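# Sort three plates into matching tray pockets by suction

## Task

Place each of the three plates flat on the bottom of the gray tray pocket whose size fits it. Every plate must stay seated there by itself, without the robot propping it up. At the end, switch the suction off and move the tool away from the plates.

## Robot and tools

Robot: one six-joint arm (waist, shoulder, elbow, wrist pitch, wrist yaw, wrist roll) carrying a vacuum suction cup instead of fingers. Joint ranges in rad: waist -2.618 to 3.054, shoulder 0.000 to 3.142, elbow 0.000 to 3.142, wrist pitch -1.571 to 1.571, wrist yaw -1.571 to 1.571, wrist roll -2.094 to 2.094. The cup rim is 29 mm across. From about 7 cm back from the rim, the tool body widens to roughly 7 cm from its axis, and a wrist camera mount sits near it, so keep that clear of tray walls and other plates.

Frame: every pose is in the scene frame. Its origin is on the table surface straight below the arm base, +z is up, and +y is to the left when facing along +x. The base itself may be slightly tilted. The cup point is the center of the cup rim, and the cup opens along the cup point's own +z axis. For a straight-down grasp that axis must point toward -z of the scene. Reported positions can be off, more so at long reach, and motions often stop a centimetre or more short, usually too low.

Row format (used by both motion tools): 8 numbers, [x, y, z, qw, qx, qy, qz, suction]. x, y, z is an absolute target position of the cup point in metres. qw..qz is an absolute target orientation quaternion, w first. suction is in -1 to 1. So each row is a target pose plus a tool setting, not an offset. To hold an orientation, repeat the intended quaternion in every row rather than copying a drifted reported one.

Suction: values above 0.05 ask for that fraction of full vacuum (full is about 55 kPa under ambient). 0.05 or less switches it off. The setting stays until changed. To grip, turn suction on and press the whole rim onto a smooth flat patch of a plate, away from its edges, holes or seams. suction_measured shows the vacuum reached: near 0 means no seal, and on a tight seal it settles within 0.15 of the request, sagging up to 0.04 between pump cycles. part_present goes to 1 at 0.50 and back to 0 below 0.45. Under vacuum the cup shortens, so a held plate rides up to about 10 mm nearer the tool. Vacuum can also lift a resting plate by itself. To release: set the plate down onto its support first, then switch suction off, then back away; the cup may still touch until it is 15 mm from the release point. If the cup seals onto the table it pins the tool; cut suction to free it.

execute_actions(actions, pictures): actions is a list holding at most one item. An empty list sends nothing and just reports the state. A motion item is {"rows": [...], "steps": n}: 1 to 15 rows and n up to 15 (default 15). Each step lasts 1/30 s and uses one row, and the final row repeats if rows run out. A wait item is {"steps": n} with n up to 300, counted from the previous result, so your reply time is included. A call is rejected, with nothing sent, if any target lies over 0.6 m from the last reported position along any axis of the cup point frame. Each step, the command is clipped to within 70 mm and 16 degrees of the measured pose. Position wins over orientation when both cannot be met. After the last step the arm only continues to the last clipped pose, so check the result and send the remainder. pictures (true/false) chooses whether camera images come back; by default they do.

move(target, speed): target is one 8-number row as above. The cup point follows a straight path toward it lasting 0.5 to 10 s (a longer path is cut at 10 s). It rotates the short way. speed is the path's top speed in m/s, 0.002 to 0.5, default 0.25, and rotation is capped at twice that in rad/s. The suction value is applied at the start. The path ignores obstacles, and the arm may lag, stray or overshoot the speed, especially when nearly straight. Faster contact hits harder, and aiming deeper past a surface presses harder. The result adds a move: line with the ending (done = at rest near target; off_target, moving, held, fault) and any limits (paced = the pose was clipped; held = a check blocked some steps, after which it may lunge quickly), plus the distance left to target.

wait(seconds): 0 to 10 s of simulation with no new command.

zoom_image(camera, region): camera is cam_head_left, cam_head_right, cam_high, cam_low or cam_wrist; region is [x0, y0, x1, y1] in pixels of that 504x504 image, origin top-left, at most 504 by 504. Returns an enlarged crop of the latest image.

read_manual(section): returns only licence text ("licences"); it does nothing to the robot.

finished_scene(scene): pass the current scene number to end and grade it. This is final, so call it only once all plates are settled and the tool is clear.

Result lines: the state line gives end_effector_position and end_effector_quat_wxyz; Joint positions list joints base to tip; joint torques are total drive output with per-joint offset, scale and noise, so they are only a rough load hint. "pose unreachable" means the clearance check (which treats the base mount as part of the arm) altered or stopped the command; HELD marks the steps affected. "Hand target" shows where the controller is currently heading. MOTOR HOT appears from 75 °C; at 90 °C the arm is halted for 10 s, and at 100 °C the motors go limp and the arm drops (OVER-TEMPERATURE FAULT). Holding loads heats motors, even while you are thinking, so do not hover with a plate for long.

Avoid: dropping or slamming plates, hard pushes into the tray or table, and knocking anything off the table, which ends the scene. Loose items may occasionally get a small nudge from outside, so recheck positions with the cameras before finishing.

Each tool is called as name(argument=value, ...), one argument or row to a line, values as JSON.

## Session

execute_actions(
  actions=[],
)

Scene clock: 0.00 s of 7200.00 s.
end_effector_position=(+0.2978, -0.0885, +0.2110) suction_measured=0.00 part_present=0 end_effector_quat_wxyz=(-0.276, +0.660, -0.649, -0.261)
Joint positions: [-0.022  1.68   1.622 -1.506  0.008 -0.013]
Joint velocities: [ 0.012 -0.002 -0.007 -0.022 -0.007  0.037]
Joint torques (N m, as the arm reports them, + toward a larger angle): no reading
Hand target: +0.298, -0.087, +0.213; -0.277, +0.662, -0.646, -0.260

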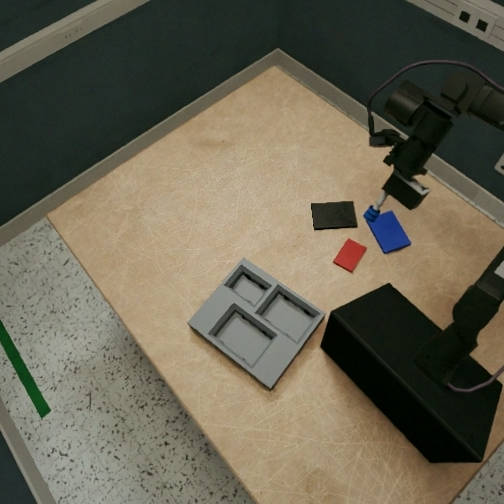

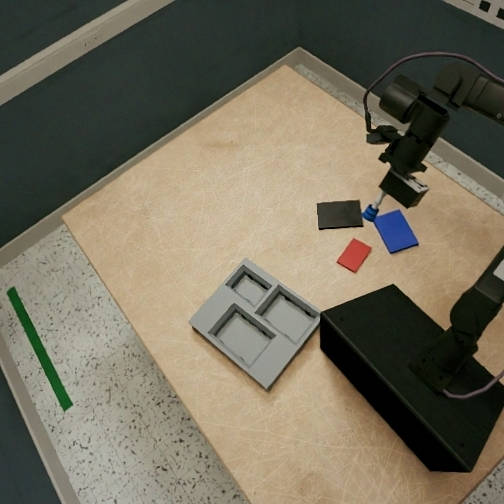

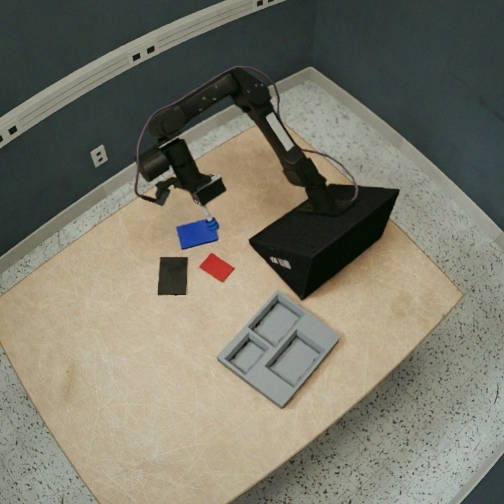

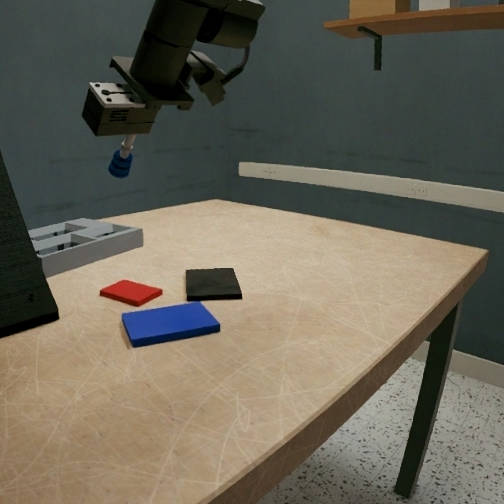

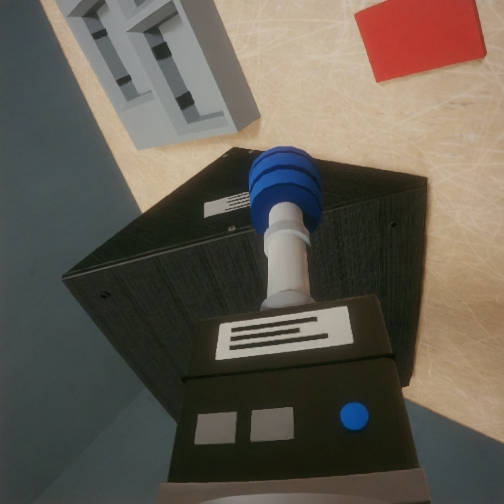

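move(
  target=[0.28,-0.05,0.2,0,0.7071,-0.7071,0,0],
)

Scene clock: 4.07 s of 7200.00 s.
end_effector_position=(+0.2850, -0.0499, +0.2006) suction_measured=0.00 part_present=0 end_effector_quat_wxyz=(-0.038, +0.700, -0.713, -0.008)
Joint positions: [ 0.529  1.901  1.504 -1.574  0.618  0.688]
Joint velocities: [-0.027 -0.002 -0.007  0.037 -0.081  0.066]
Joint torques (N m, as the arm reports them, + toward a larger angle): [ 7.15 -2.82  3.04  0.25  0.15  0.08]
Hand target: +0.283, -0.049, +0.201; -0.031, +0.708, -0.706, +0.004
Off the commanded pose: 0.005 m, 5 deg.
joint sent to its limit — the command would take joint 4 (wrist pitch) past its lower limit, so that joint was sent only as far as its limit.
move: off_target

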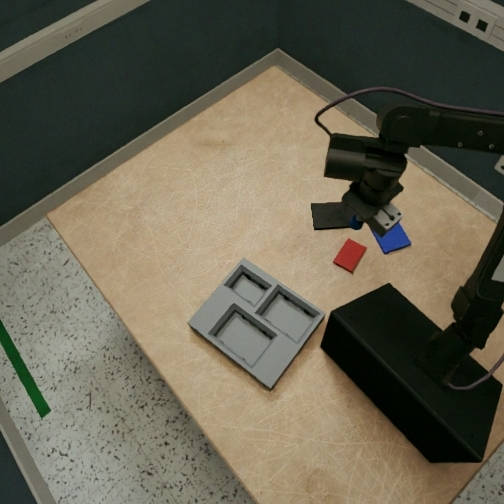

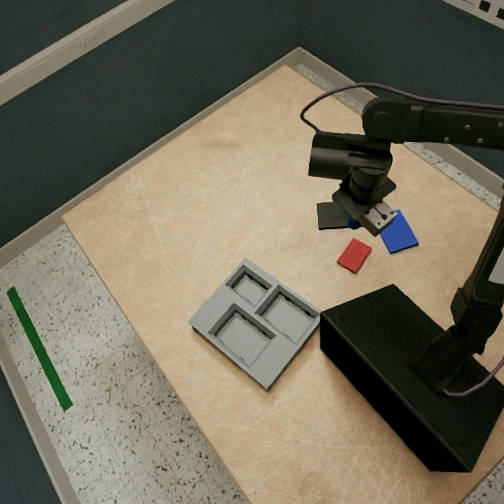

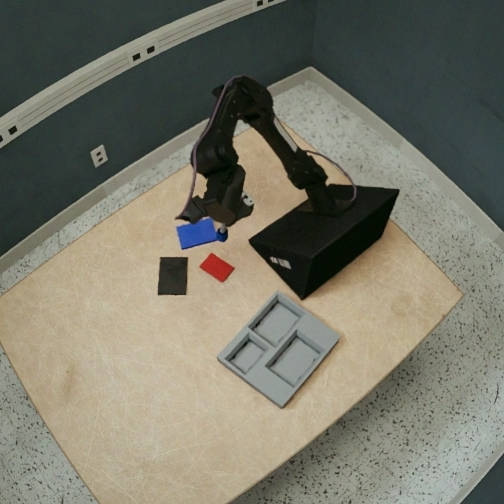

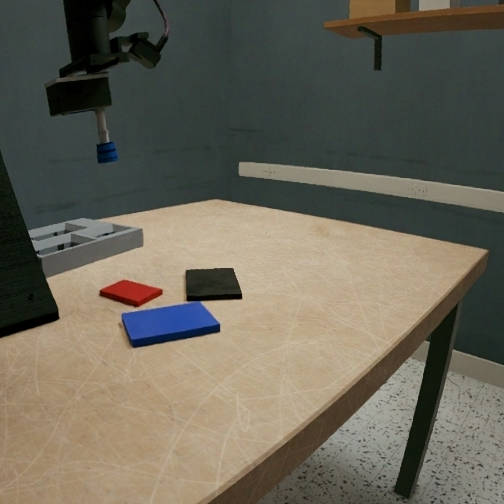

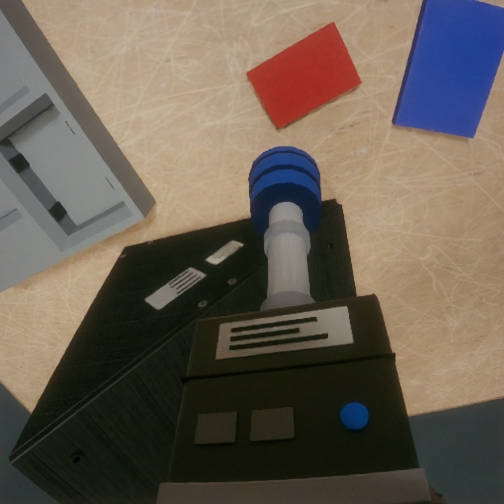

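move(
  target=[0.29,-0.06,0.06,0,0.7071,-0.7071,0,0],
)

Scene clock: 7.27 s of 7200.00 s.
end_effector_position=(+0.2882, -0.0606, +0.0599) suction_measured=0.00 part_present=0 end_effector_quat_wxyz=(+0.003, +0.703, -0.711, -0.010)
Joint positions: [ 0.222  1.916  1.109 -1.033  0.737  0.374]
Joint velocities: [-0.002  0.017 -0.002  0.022 -0.022 -0.081]
Joint torques (N m, as the arm reports them, + toward a larger angle): [ 6.77 -5.09  2.55  0.37  0.29 -0.06]
Hand target: +0.290, -0.060, +0.060; +0.002, +0.707, -0.707, -0.000
Off the commanded pose: 0.002 m, 1 deg.
move: done

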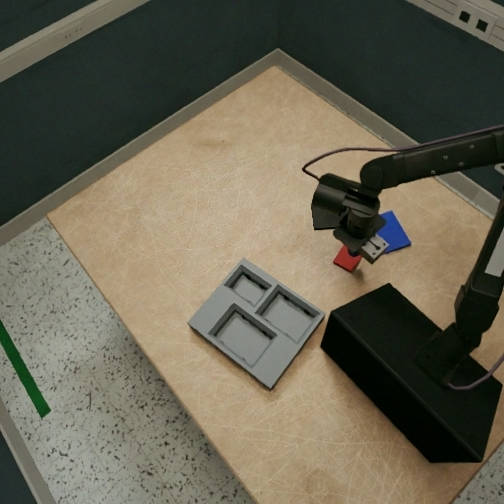

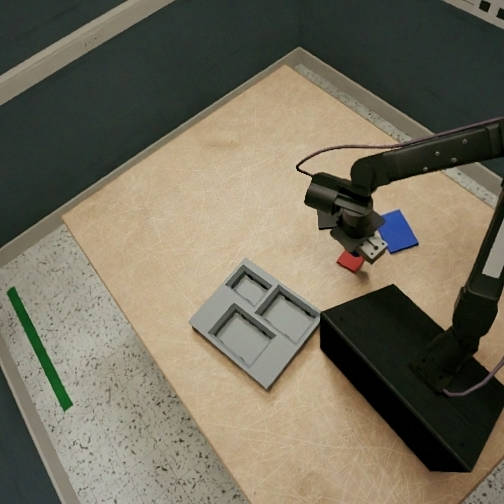

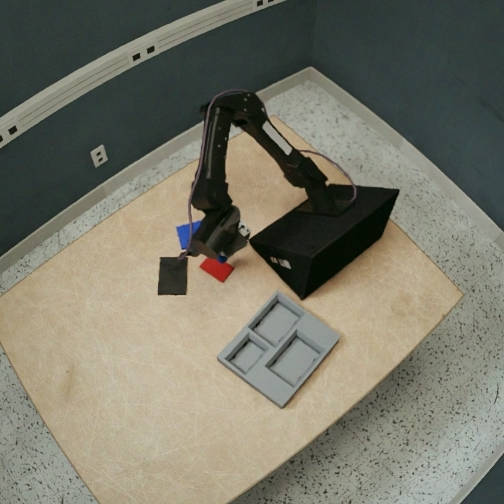

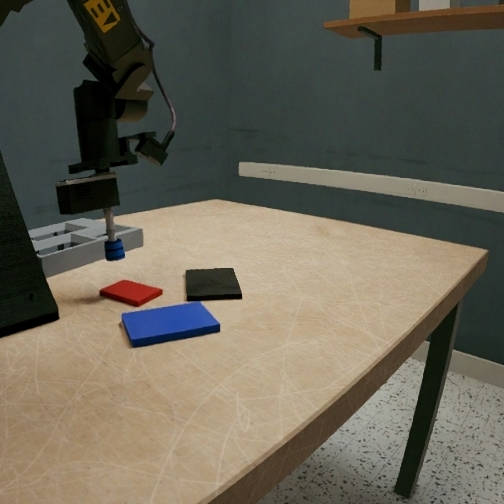

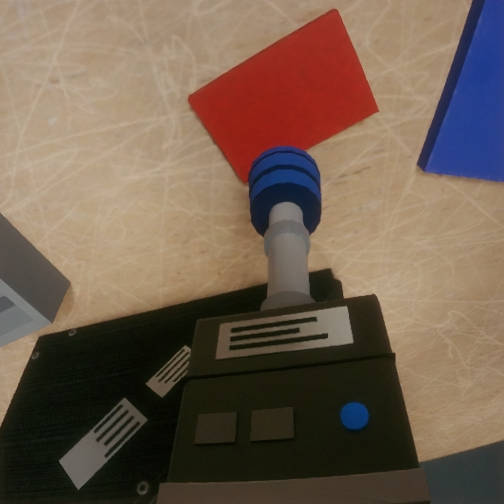

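zoom_image(
  camera="cam_high",
  region=[140,200,360,420],
)

move(
  target=[0.30,0.13,0.13,0,0.7071,-0.7071,0,0],
)

Region (140, 200, 360, 420) of cam_high's 504x504 image, scaled by 2.291, with more detail than that image has.

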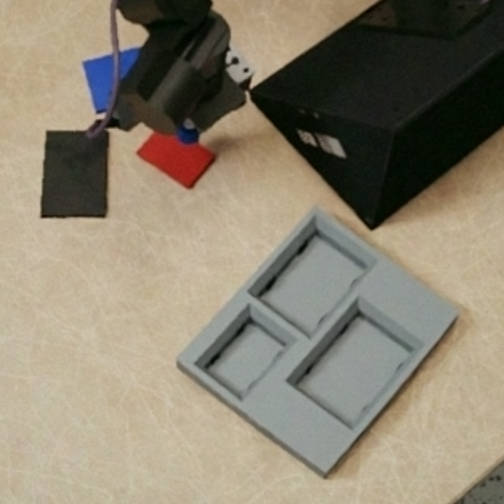

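Scene clock: 13.60 s of 7200.00 s.
end_effector_position=(+0.3014, +0.1270, +0.1254) suction_measured=0.00 part_present=0 end_effector_quat_wxyz=(+0.002, +0.708, -0.707, -0.002)
Joint positions: [ 0.67   2.49   1.641 -1.304  0.562  0.872]
Joint velocities: [ 0.007 -0.002  0.007 -0.037  0.022  0.066]
Joint torques (N m, as the arm reports them, + toward a larger angle): [ 7.37 -8.07  6.19  0.15 -0.01  0.08]
Hand target: +0.303, +0.131, +0.131; -0.002, +0.707, -0.707, -0.001
Off the commanded pose: 0.006 m, 0 deg.
After step 90, 1.77 s passed at rest.
move: done

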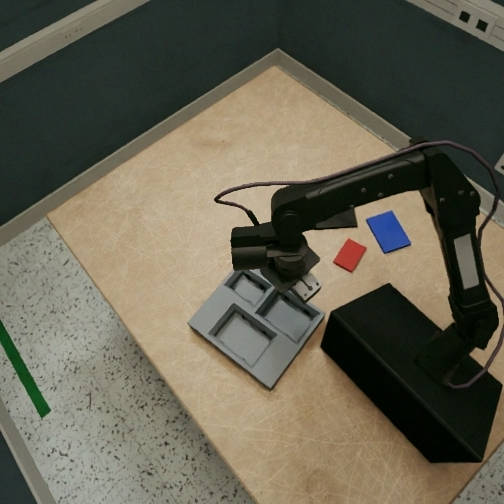

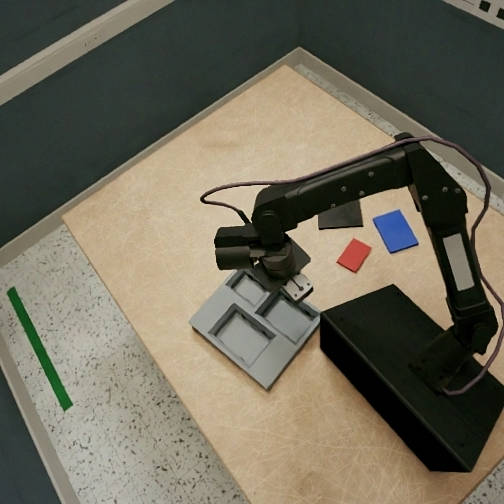

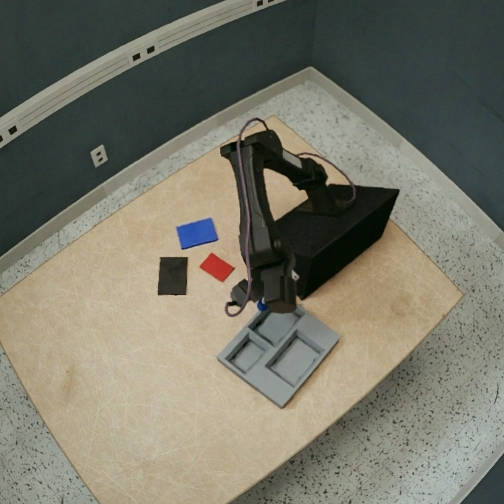

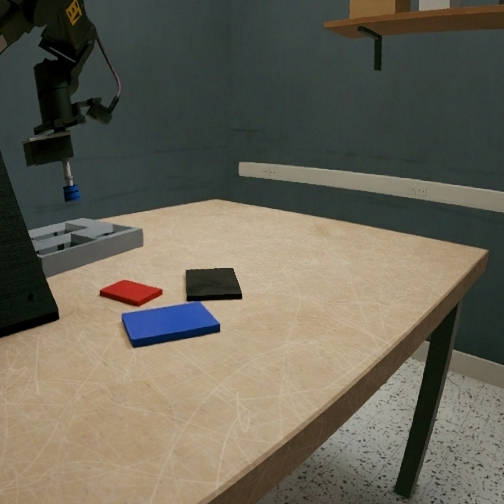

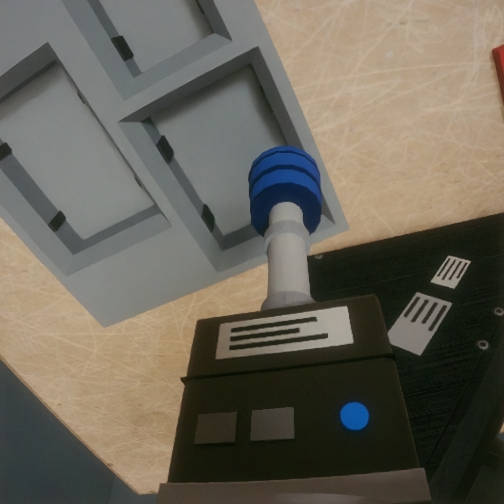

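move(
  target=[0.30,-0.064,0.06,0,0.284,-0.959,0,0],
  speed=0.4,
)

move(
  target=[0.30,-0.064,0.03,0,0.284,-0.959,0,0],
  speed=0.1,
)

Scene clock: 24.27 s of 7200.00 s.
end_effector_position=(+0.2919, -0.0624, +0.0526) suction_measured=0.00 part_present=0 end_effector_quat_wxyz=(-0.017, -0.290, +0.957, +0.007)
Joint positions: [ 0.198  1.95   1.134 -1.03   0.742  1.331]
Joint velocities: [ 0.007 -0.007  0.012 -0.007 -0.037 -0.022]
Joint torques (N m, as the arm reports them, + toward a larger angle): [ 7.34 -8.07  2.4   0.34  0.23  0.04]
Hand target: +0.297, -0.065, +0.059; -0.002, -0.283, +0.959, -0.002
Off the commanded pose: 0.011 m, 2 deg.
After step 90, 5.83 s passed at rest.
move: off_target

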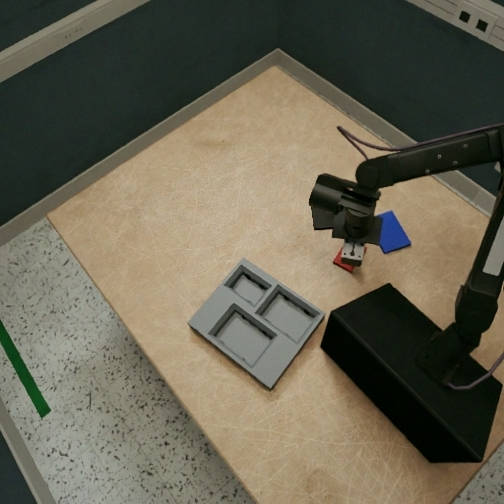

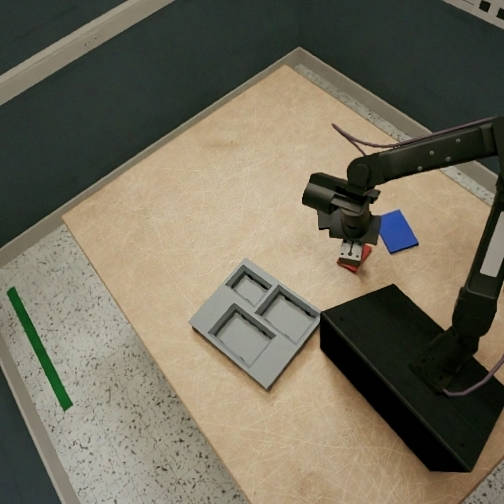

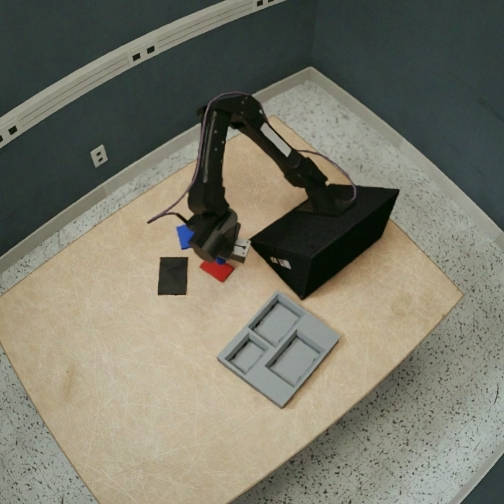

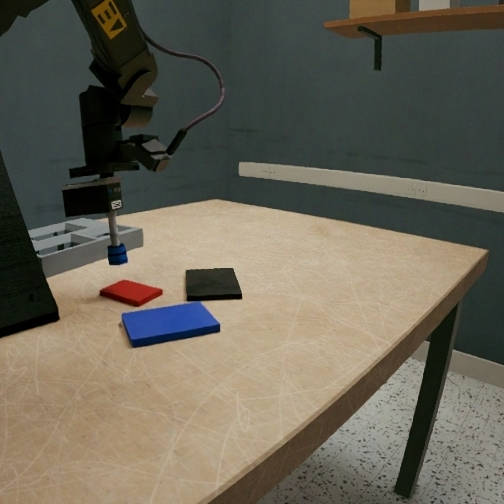

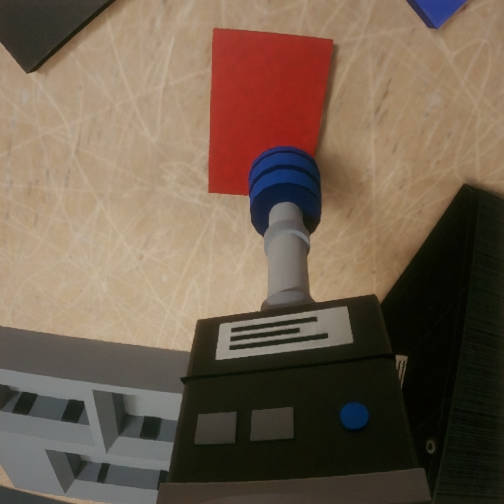

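Scene clock: 25.27 s of 7200.00 s.
end_effector_position=(+0.2995, -0.0637, +0.0297) suction_measured=0.00 part_present=0 end_effector_quat_wxyz=(-0.004, -0.278, +0.960, +0.009)
Joint positions: [ 0.138  1.95   1.076 -0.881  0.753  1.251]
Joint velocities: [-0.007 -0.002 -0.012  0.081 -0.007  0.022]
Joint torques (N m, as the arm reports them, + toward a larger angle): [ 6.98 -5.99  2.    0.38  0.19 -0.08]
Hand target: +0.300, -0.064, +0.030; -0.001, -0.284, +0.959, -0.000
Off the commanded pose: 0.001 m, 1 deg.
move: done

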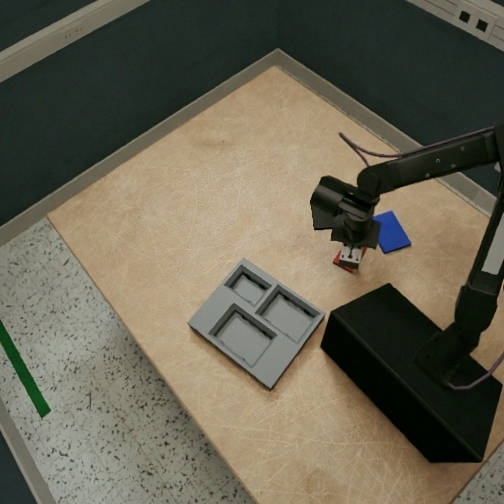

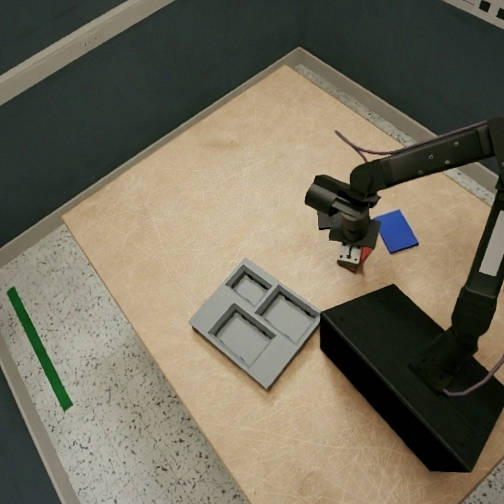

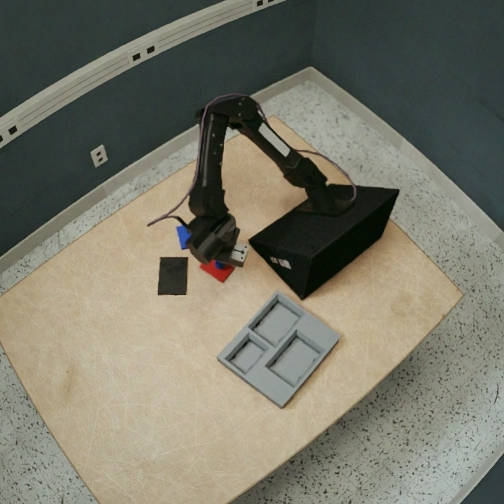

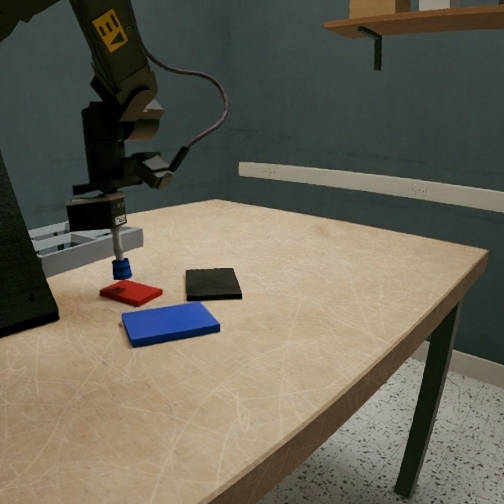

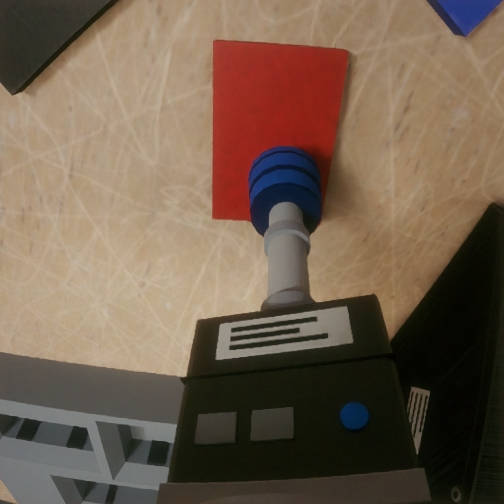

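move(
  target=[0.3055,-0.065,0.006,0,0.267,-0.964,0,1],
  speed=0.04,
)

Scene clock: 27.87 s of 7200.00 s.
end_effector_position=(+0.3071, -0.0675, +0.0084) suction_measured=0.55 part_present=1 end_effector_quat_wxyz=(+0.002, -0.257, +0.966, +0.007)
Joint positions: [ 0.078  1.969  1.048 -0.762  0.764  1.203]
Joint velocities: [-0.012 -0.007 -0.002 -0.037 -0.051 -0.037]
Joint torques (N m, as the arm reports them, + toward a larger angle): [ 7.17 -4.86  1.86  0.46  0.13 -0.07]
Hand target: +0.306, -0.065, +0.006; -0.000, -0.267, +0.964, -0.000
Off the commanded pose: 0.004 m, 1 deg.
move: done

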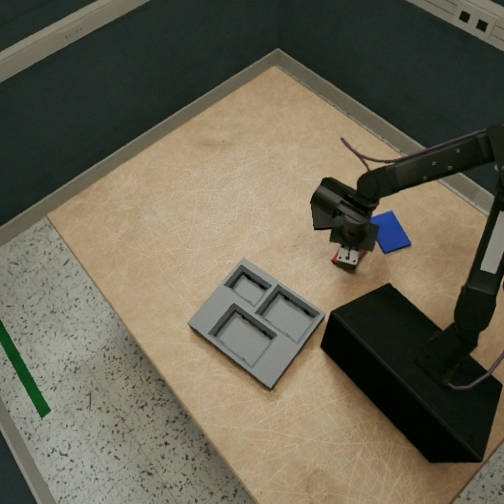

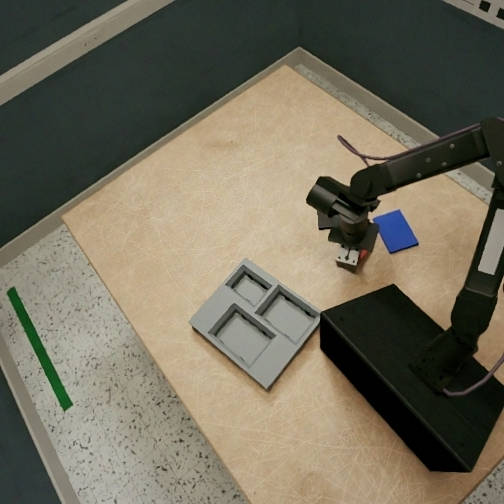

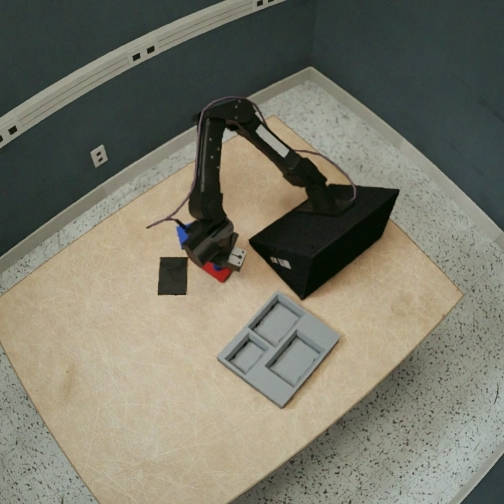

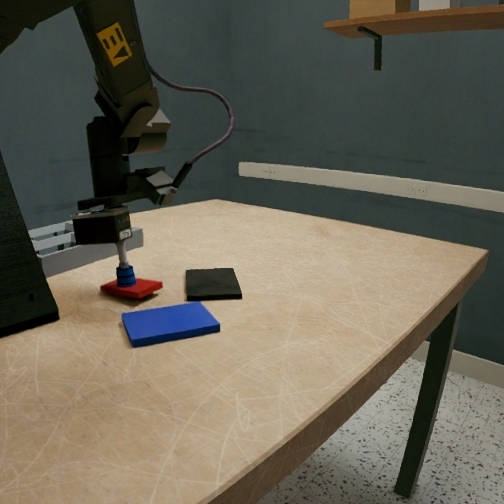

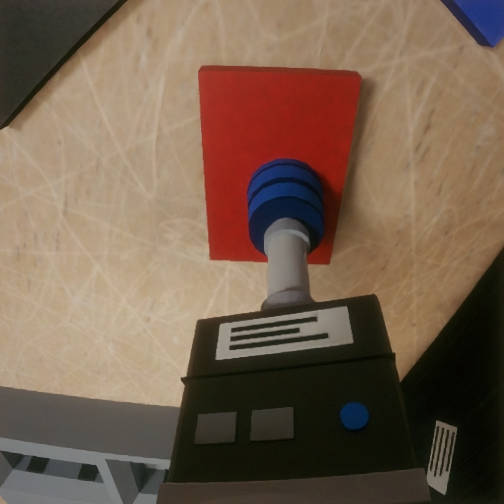

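move(
  target=[0.31,-0.05,0.08,0,0.4,-0.916,0,1],
)

move(
  target=[0.345,0.19,0.075,0,0.853,-0.522,0,1],
  speed=0.35,
)

Scene clock: 32.27 s of 7200.00 s.
end_effector_position=(+0.3062, -0.0559, +0.0756) suction_measured=0.99 part_present=1 end_effector_quat_wxyz=(-0.001, -0.389, +0.921, +0.003)
Joint positions: [ 0.257  1.969  1.215 -1.103  0.738  1.171]
Joint velocities: [ 0.017 -0.002 -0.007  0.007  0.081 -0.066]
Joint torques (N m, as the arm reports them, + toward a larger angle): [ 7.92 -4.06  5.4   0.1   0.   -0.06]
Hand target: +0.310, -0.050, +0.080; +0.001, -0.400, +0.916, +0.001
Off the commanded pose: 0.008 m, 1 deg.
move: done

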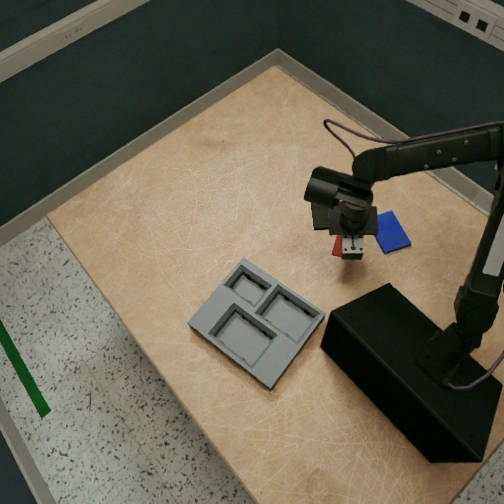

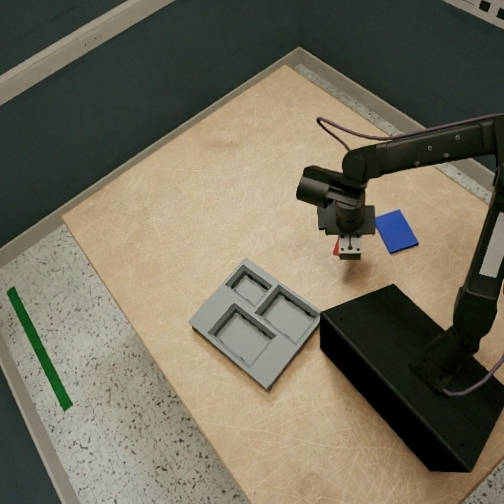

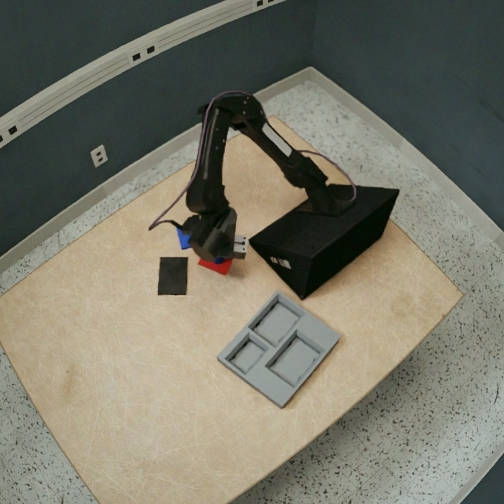

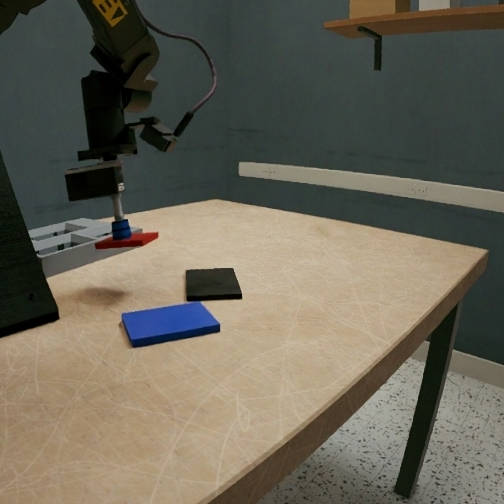

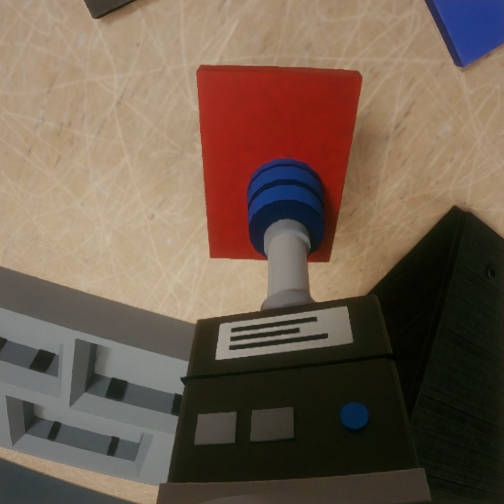

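Scene clock: 34.77 s of 7200.00 s.
end_effector_position=(+0.3472, +0.1836, +0.0668) suction_measured=0.99 part_present=1 end_effector_quat_wxyz=(+0.006, +0.849, -0.529, -0.006)
Joint positions: [ 0.598  2.812  1.932 -1.243  0.595  0.35 ]
Joint velocities: [-0.002  0.002  0.012 -0.022  0.007 -0.007]
Joint torques (N m, as the arm reports them, + toward a larger angle): [  9.87 -10.44   5.86   0.19   0.01  -0.01]
Hand target: +0.349, +0.191, +0.076; -0.002, +0.853, -0.522, -0.000
Off the commanded pose: 0.011 m, 1 deg.
move: off_target

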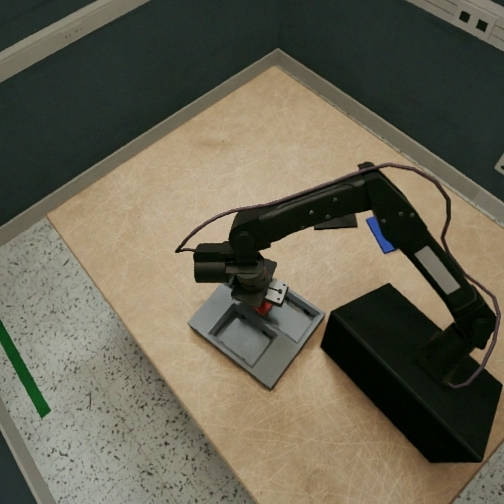

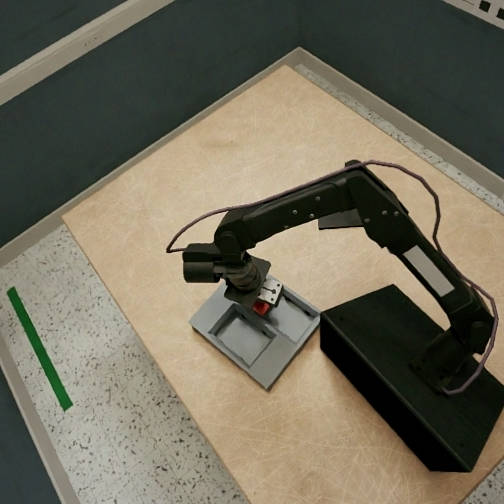

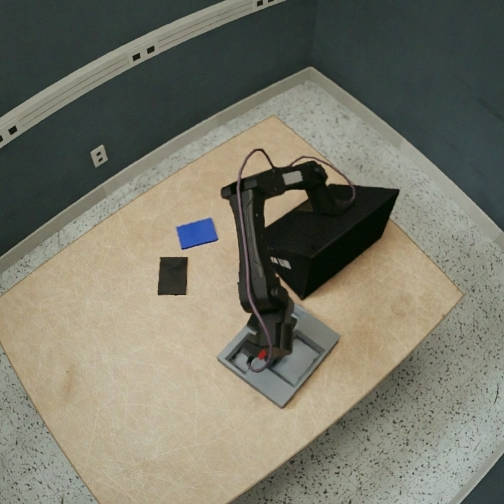

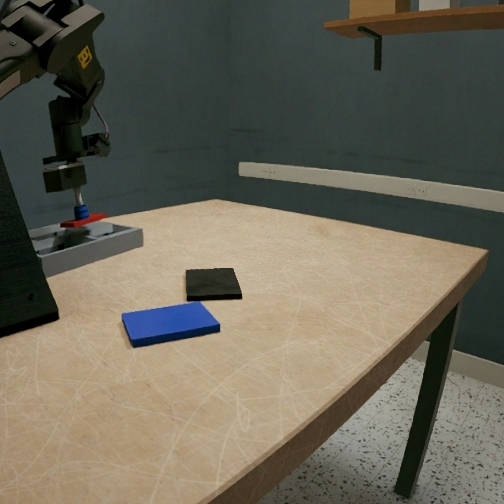

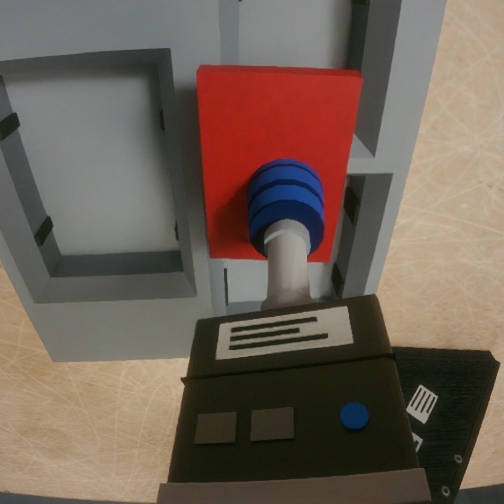

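move(
  target=[0.384,0.19,0.06,0,0.853,-0.522,0,1],
  speed=0.1,
)

Scene clock: 38.20 s of 7200.00 s.
end_effector_position=(+0.3791, +0.1864, +0.0523) suction_measured=0.98 part_present=1 end_effector_quat_wxyz=(+0.004, +0.850, -0.527, -0.013)
Joint positions: [ 0.537  2.92   2.125 -1.291  0.613  0.282]
Joint velocities: [-0.012  0.012  0.012 -0.037 -0.037 -0.007]
Joint torques (N m, as the arm reports them, + toward a larger angle): [ 10.05 -11.     6.07   0.12   0.16  -0.1 ]
Hand target: +0.384, +0.189, +0.060; -0.000, +0.853, -0.522, +0.000
Off the commanded pose: 0.010 m, 2 deg.
move: done

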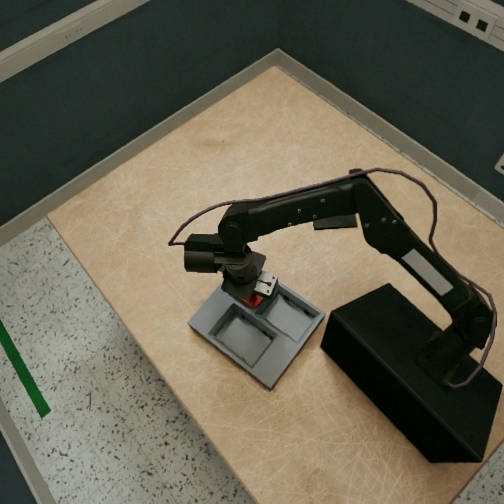

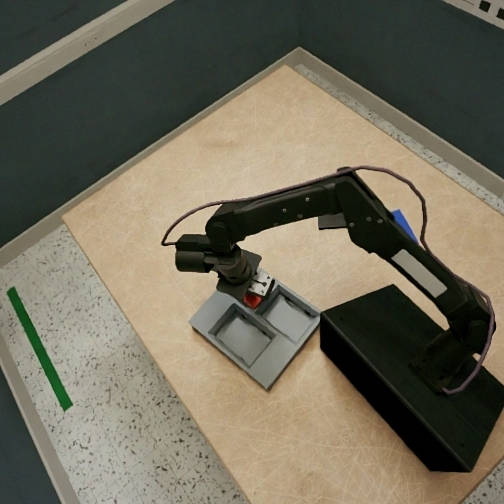

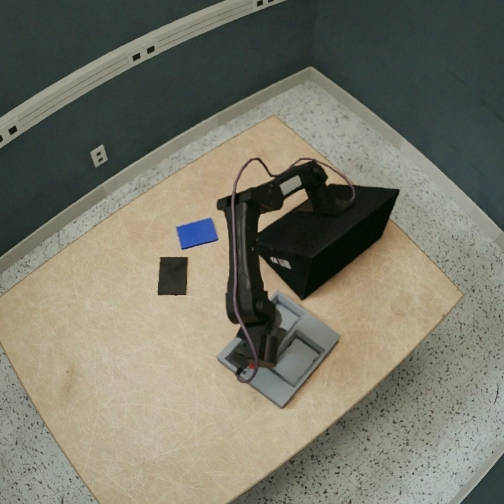

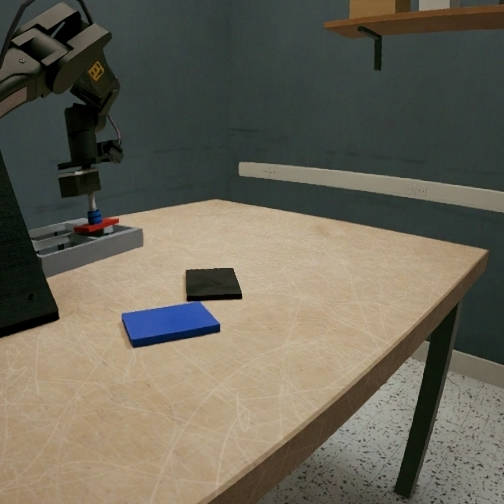

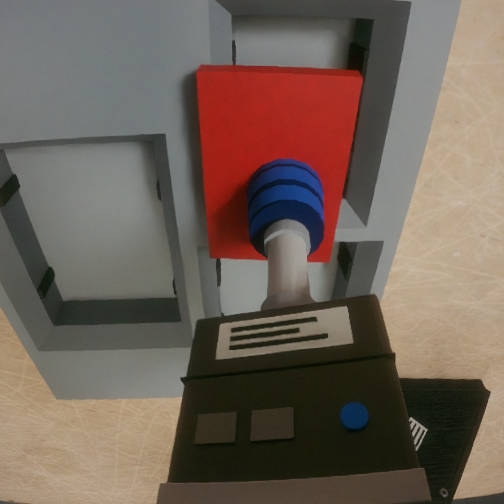

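move(
  target=[0.397,0.184,0.052,0,0.853,-0.522,0.008,1],
  speed=0.05,
)

Scene clock: 41.03 s of 7200.00 s.
end_effector_position=(+0.3886, +0.1797, +0.0443) suction_measured=0.98 part_present=1 end_effector_quat_wxyz=(+0.009, +0.852, -0.523, -0.007)
Joint positions: [ 0.512  2.941  2.156 -1.293  0.64   0.251]
Joint velocities: [-0.002  0.002 -0.007 -0.007 -0.037  0.007]
Joint torques (N m, as the arm reports them, + toward a larger angle): [  9.75 -11.53   5.93   0.19   0.26  -0.15]
Hand target: +0.397, +0.183, +0.052; +0.000, +0.853, -0.522, +0.008
Off the commanded pose: 0.012 m, 2 deg.
move: off_target

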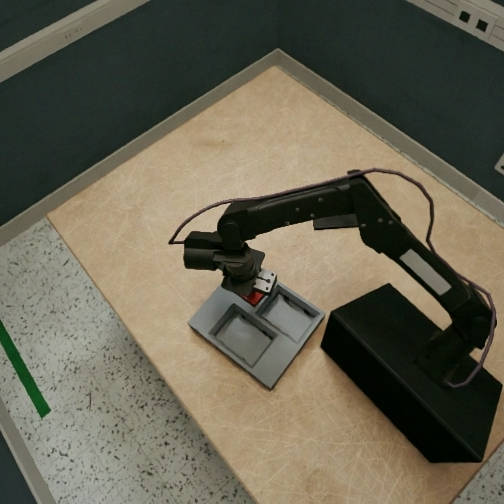

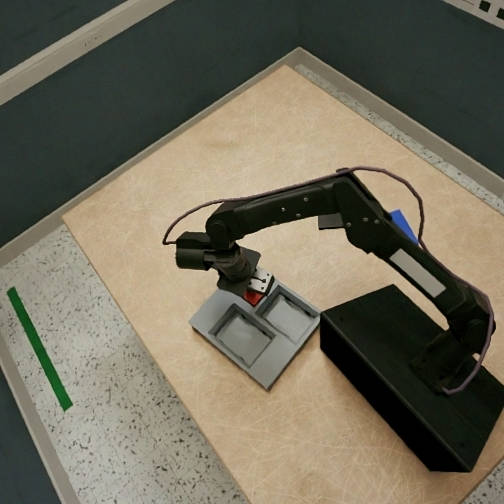

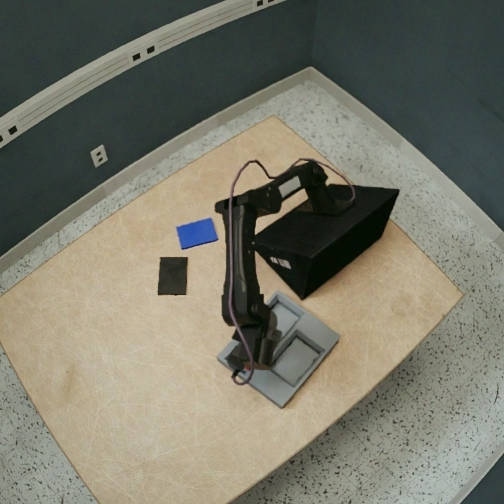

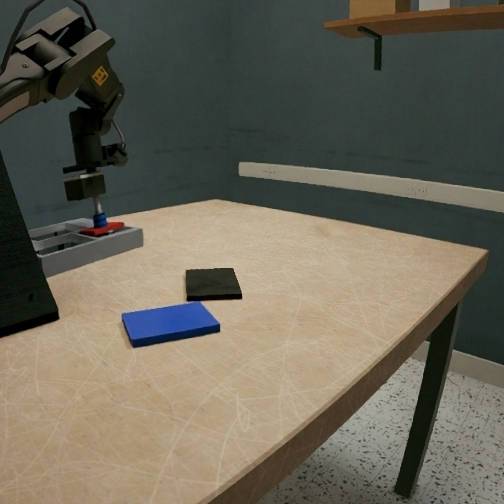

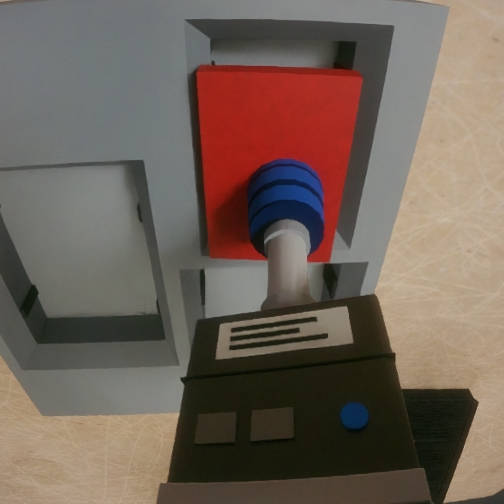

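move(
  target=[0.404,0.184,0.043,0,0.853,-0.522,0.008,1],
  speed=0.03,
)

Scene clock: 43.57 s of 7200.00 s.
end_effector_position=(+0.3951, +0.1791, +0.0355) suction_measured=1.00 part_present=1 end_effector_quat_wxyz=(+0.010, +0.853, -0.522, -0.006)
Joint positions: [ 0.493  2.967  2.187 -1.289  0.65   0.229]
Joint velocities: [ 0.012 -0.007  0.017 -0.066  0.022 -0.066]
Joint torques (N m, as the arm reports them, + toward a larger angle): [  9.55 -11.66   5.61   0.24   0.16  -0.06]
Hand target: +0.404, +0.184, +0.043; -0.000, +0.853, -0.522, +0.008
Off the commanded pose: 0.013 m, 2 deg.
move: off_target

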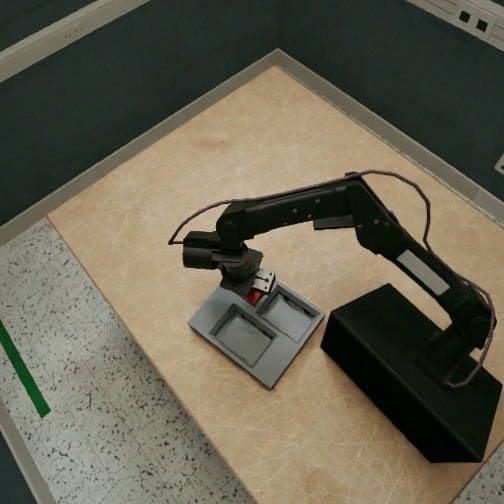

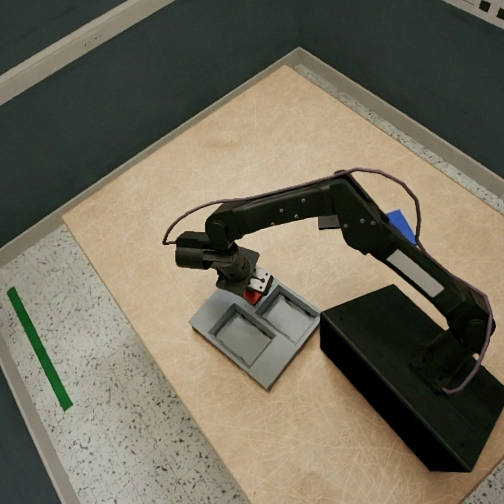

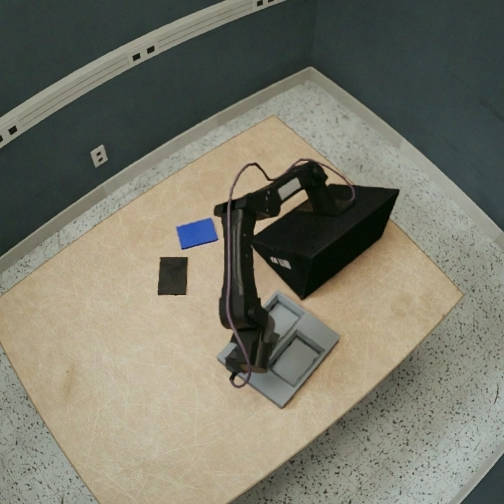

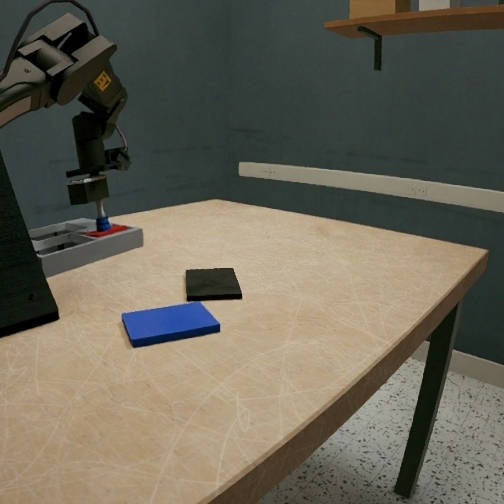

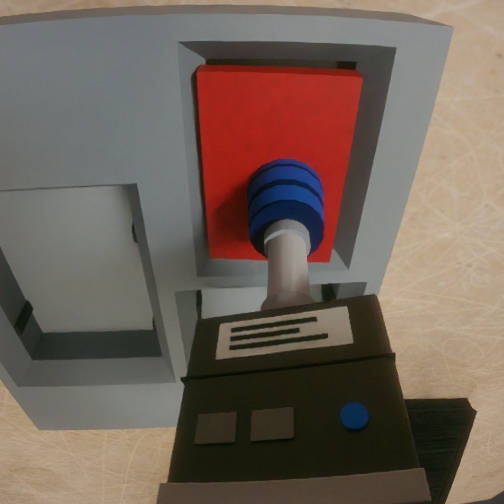

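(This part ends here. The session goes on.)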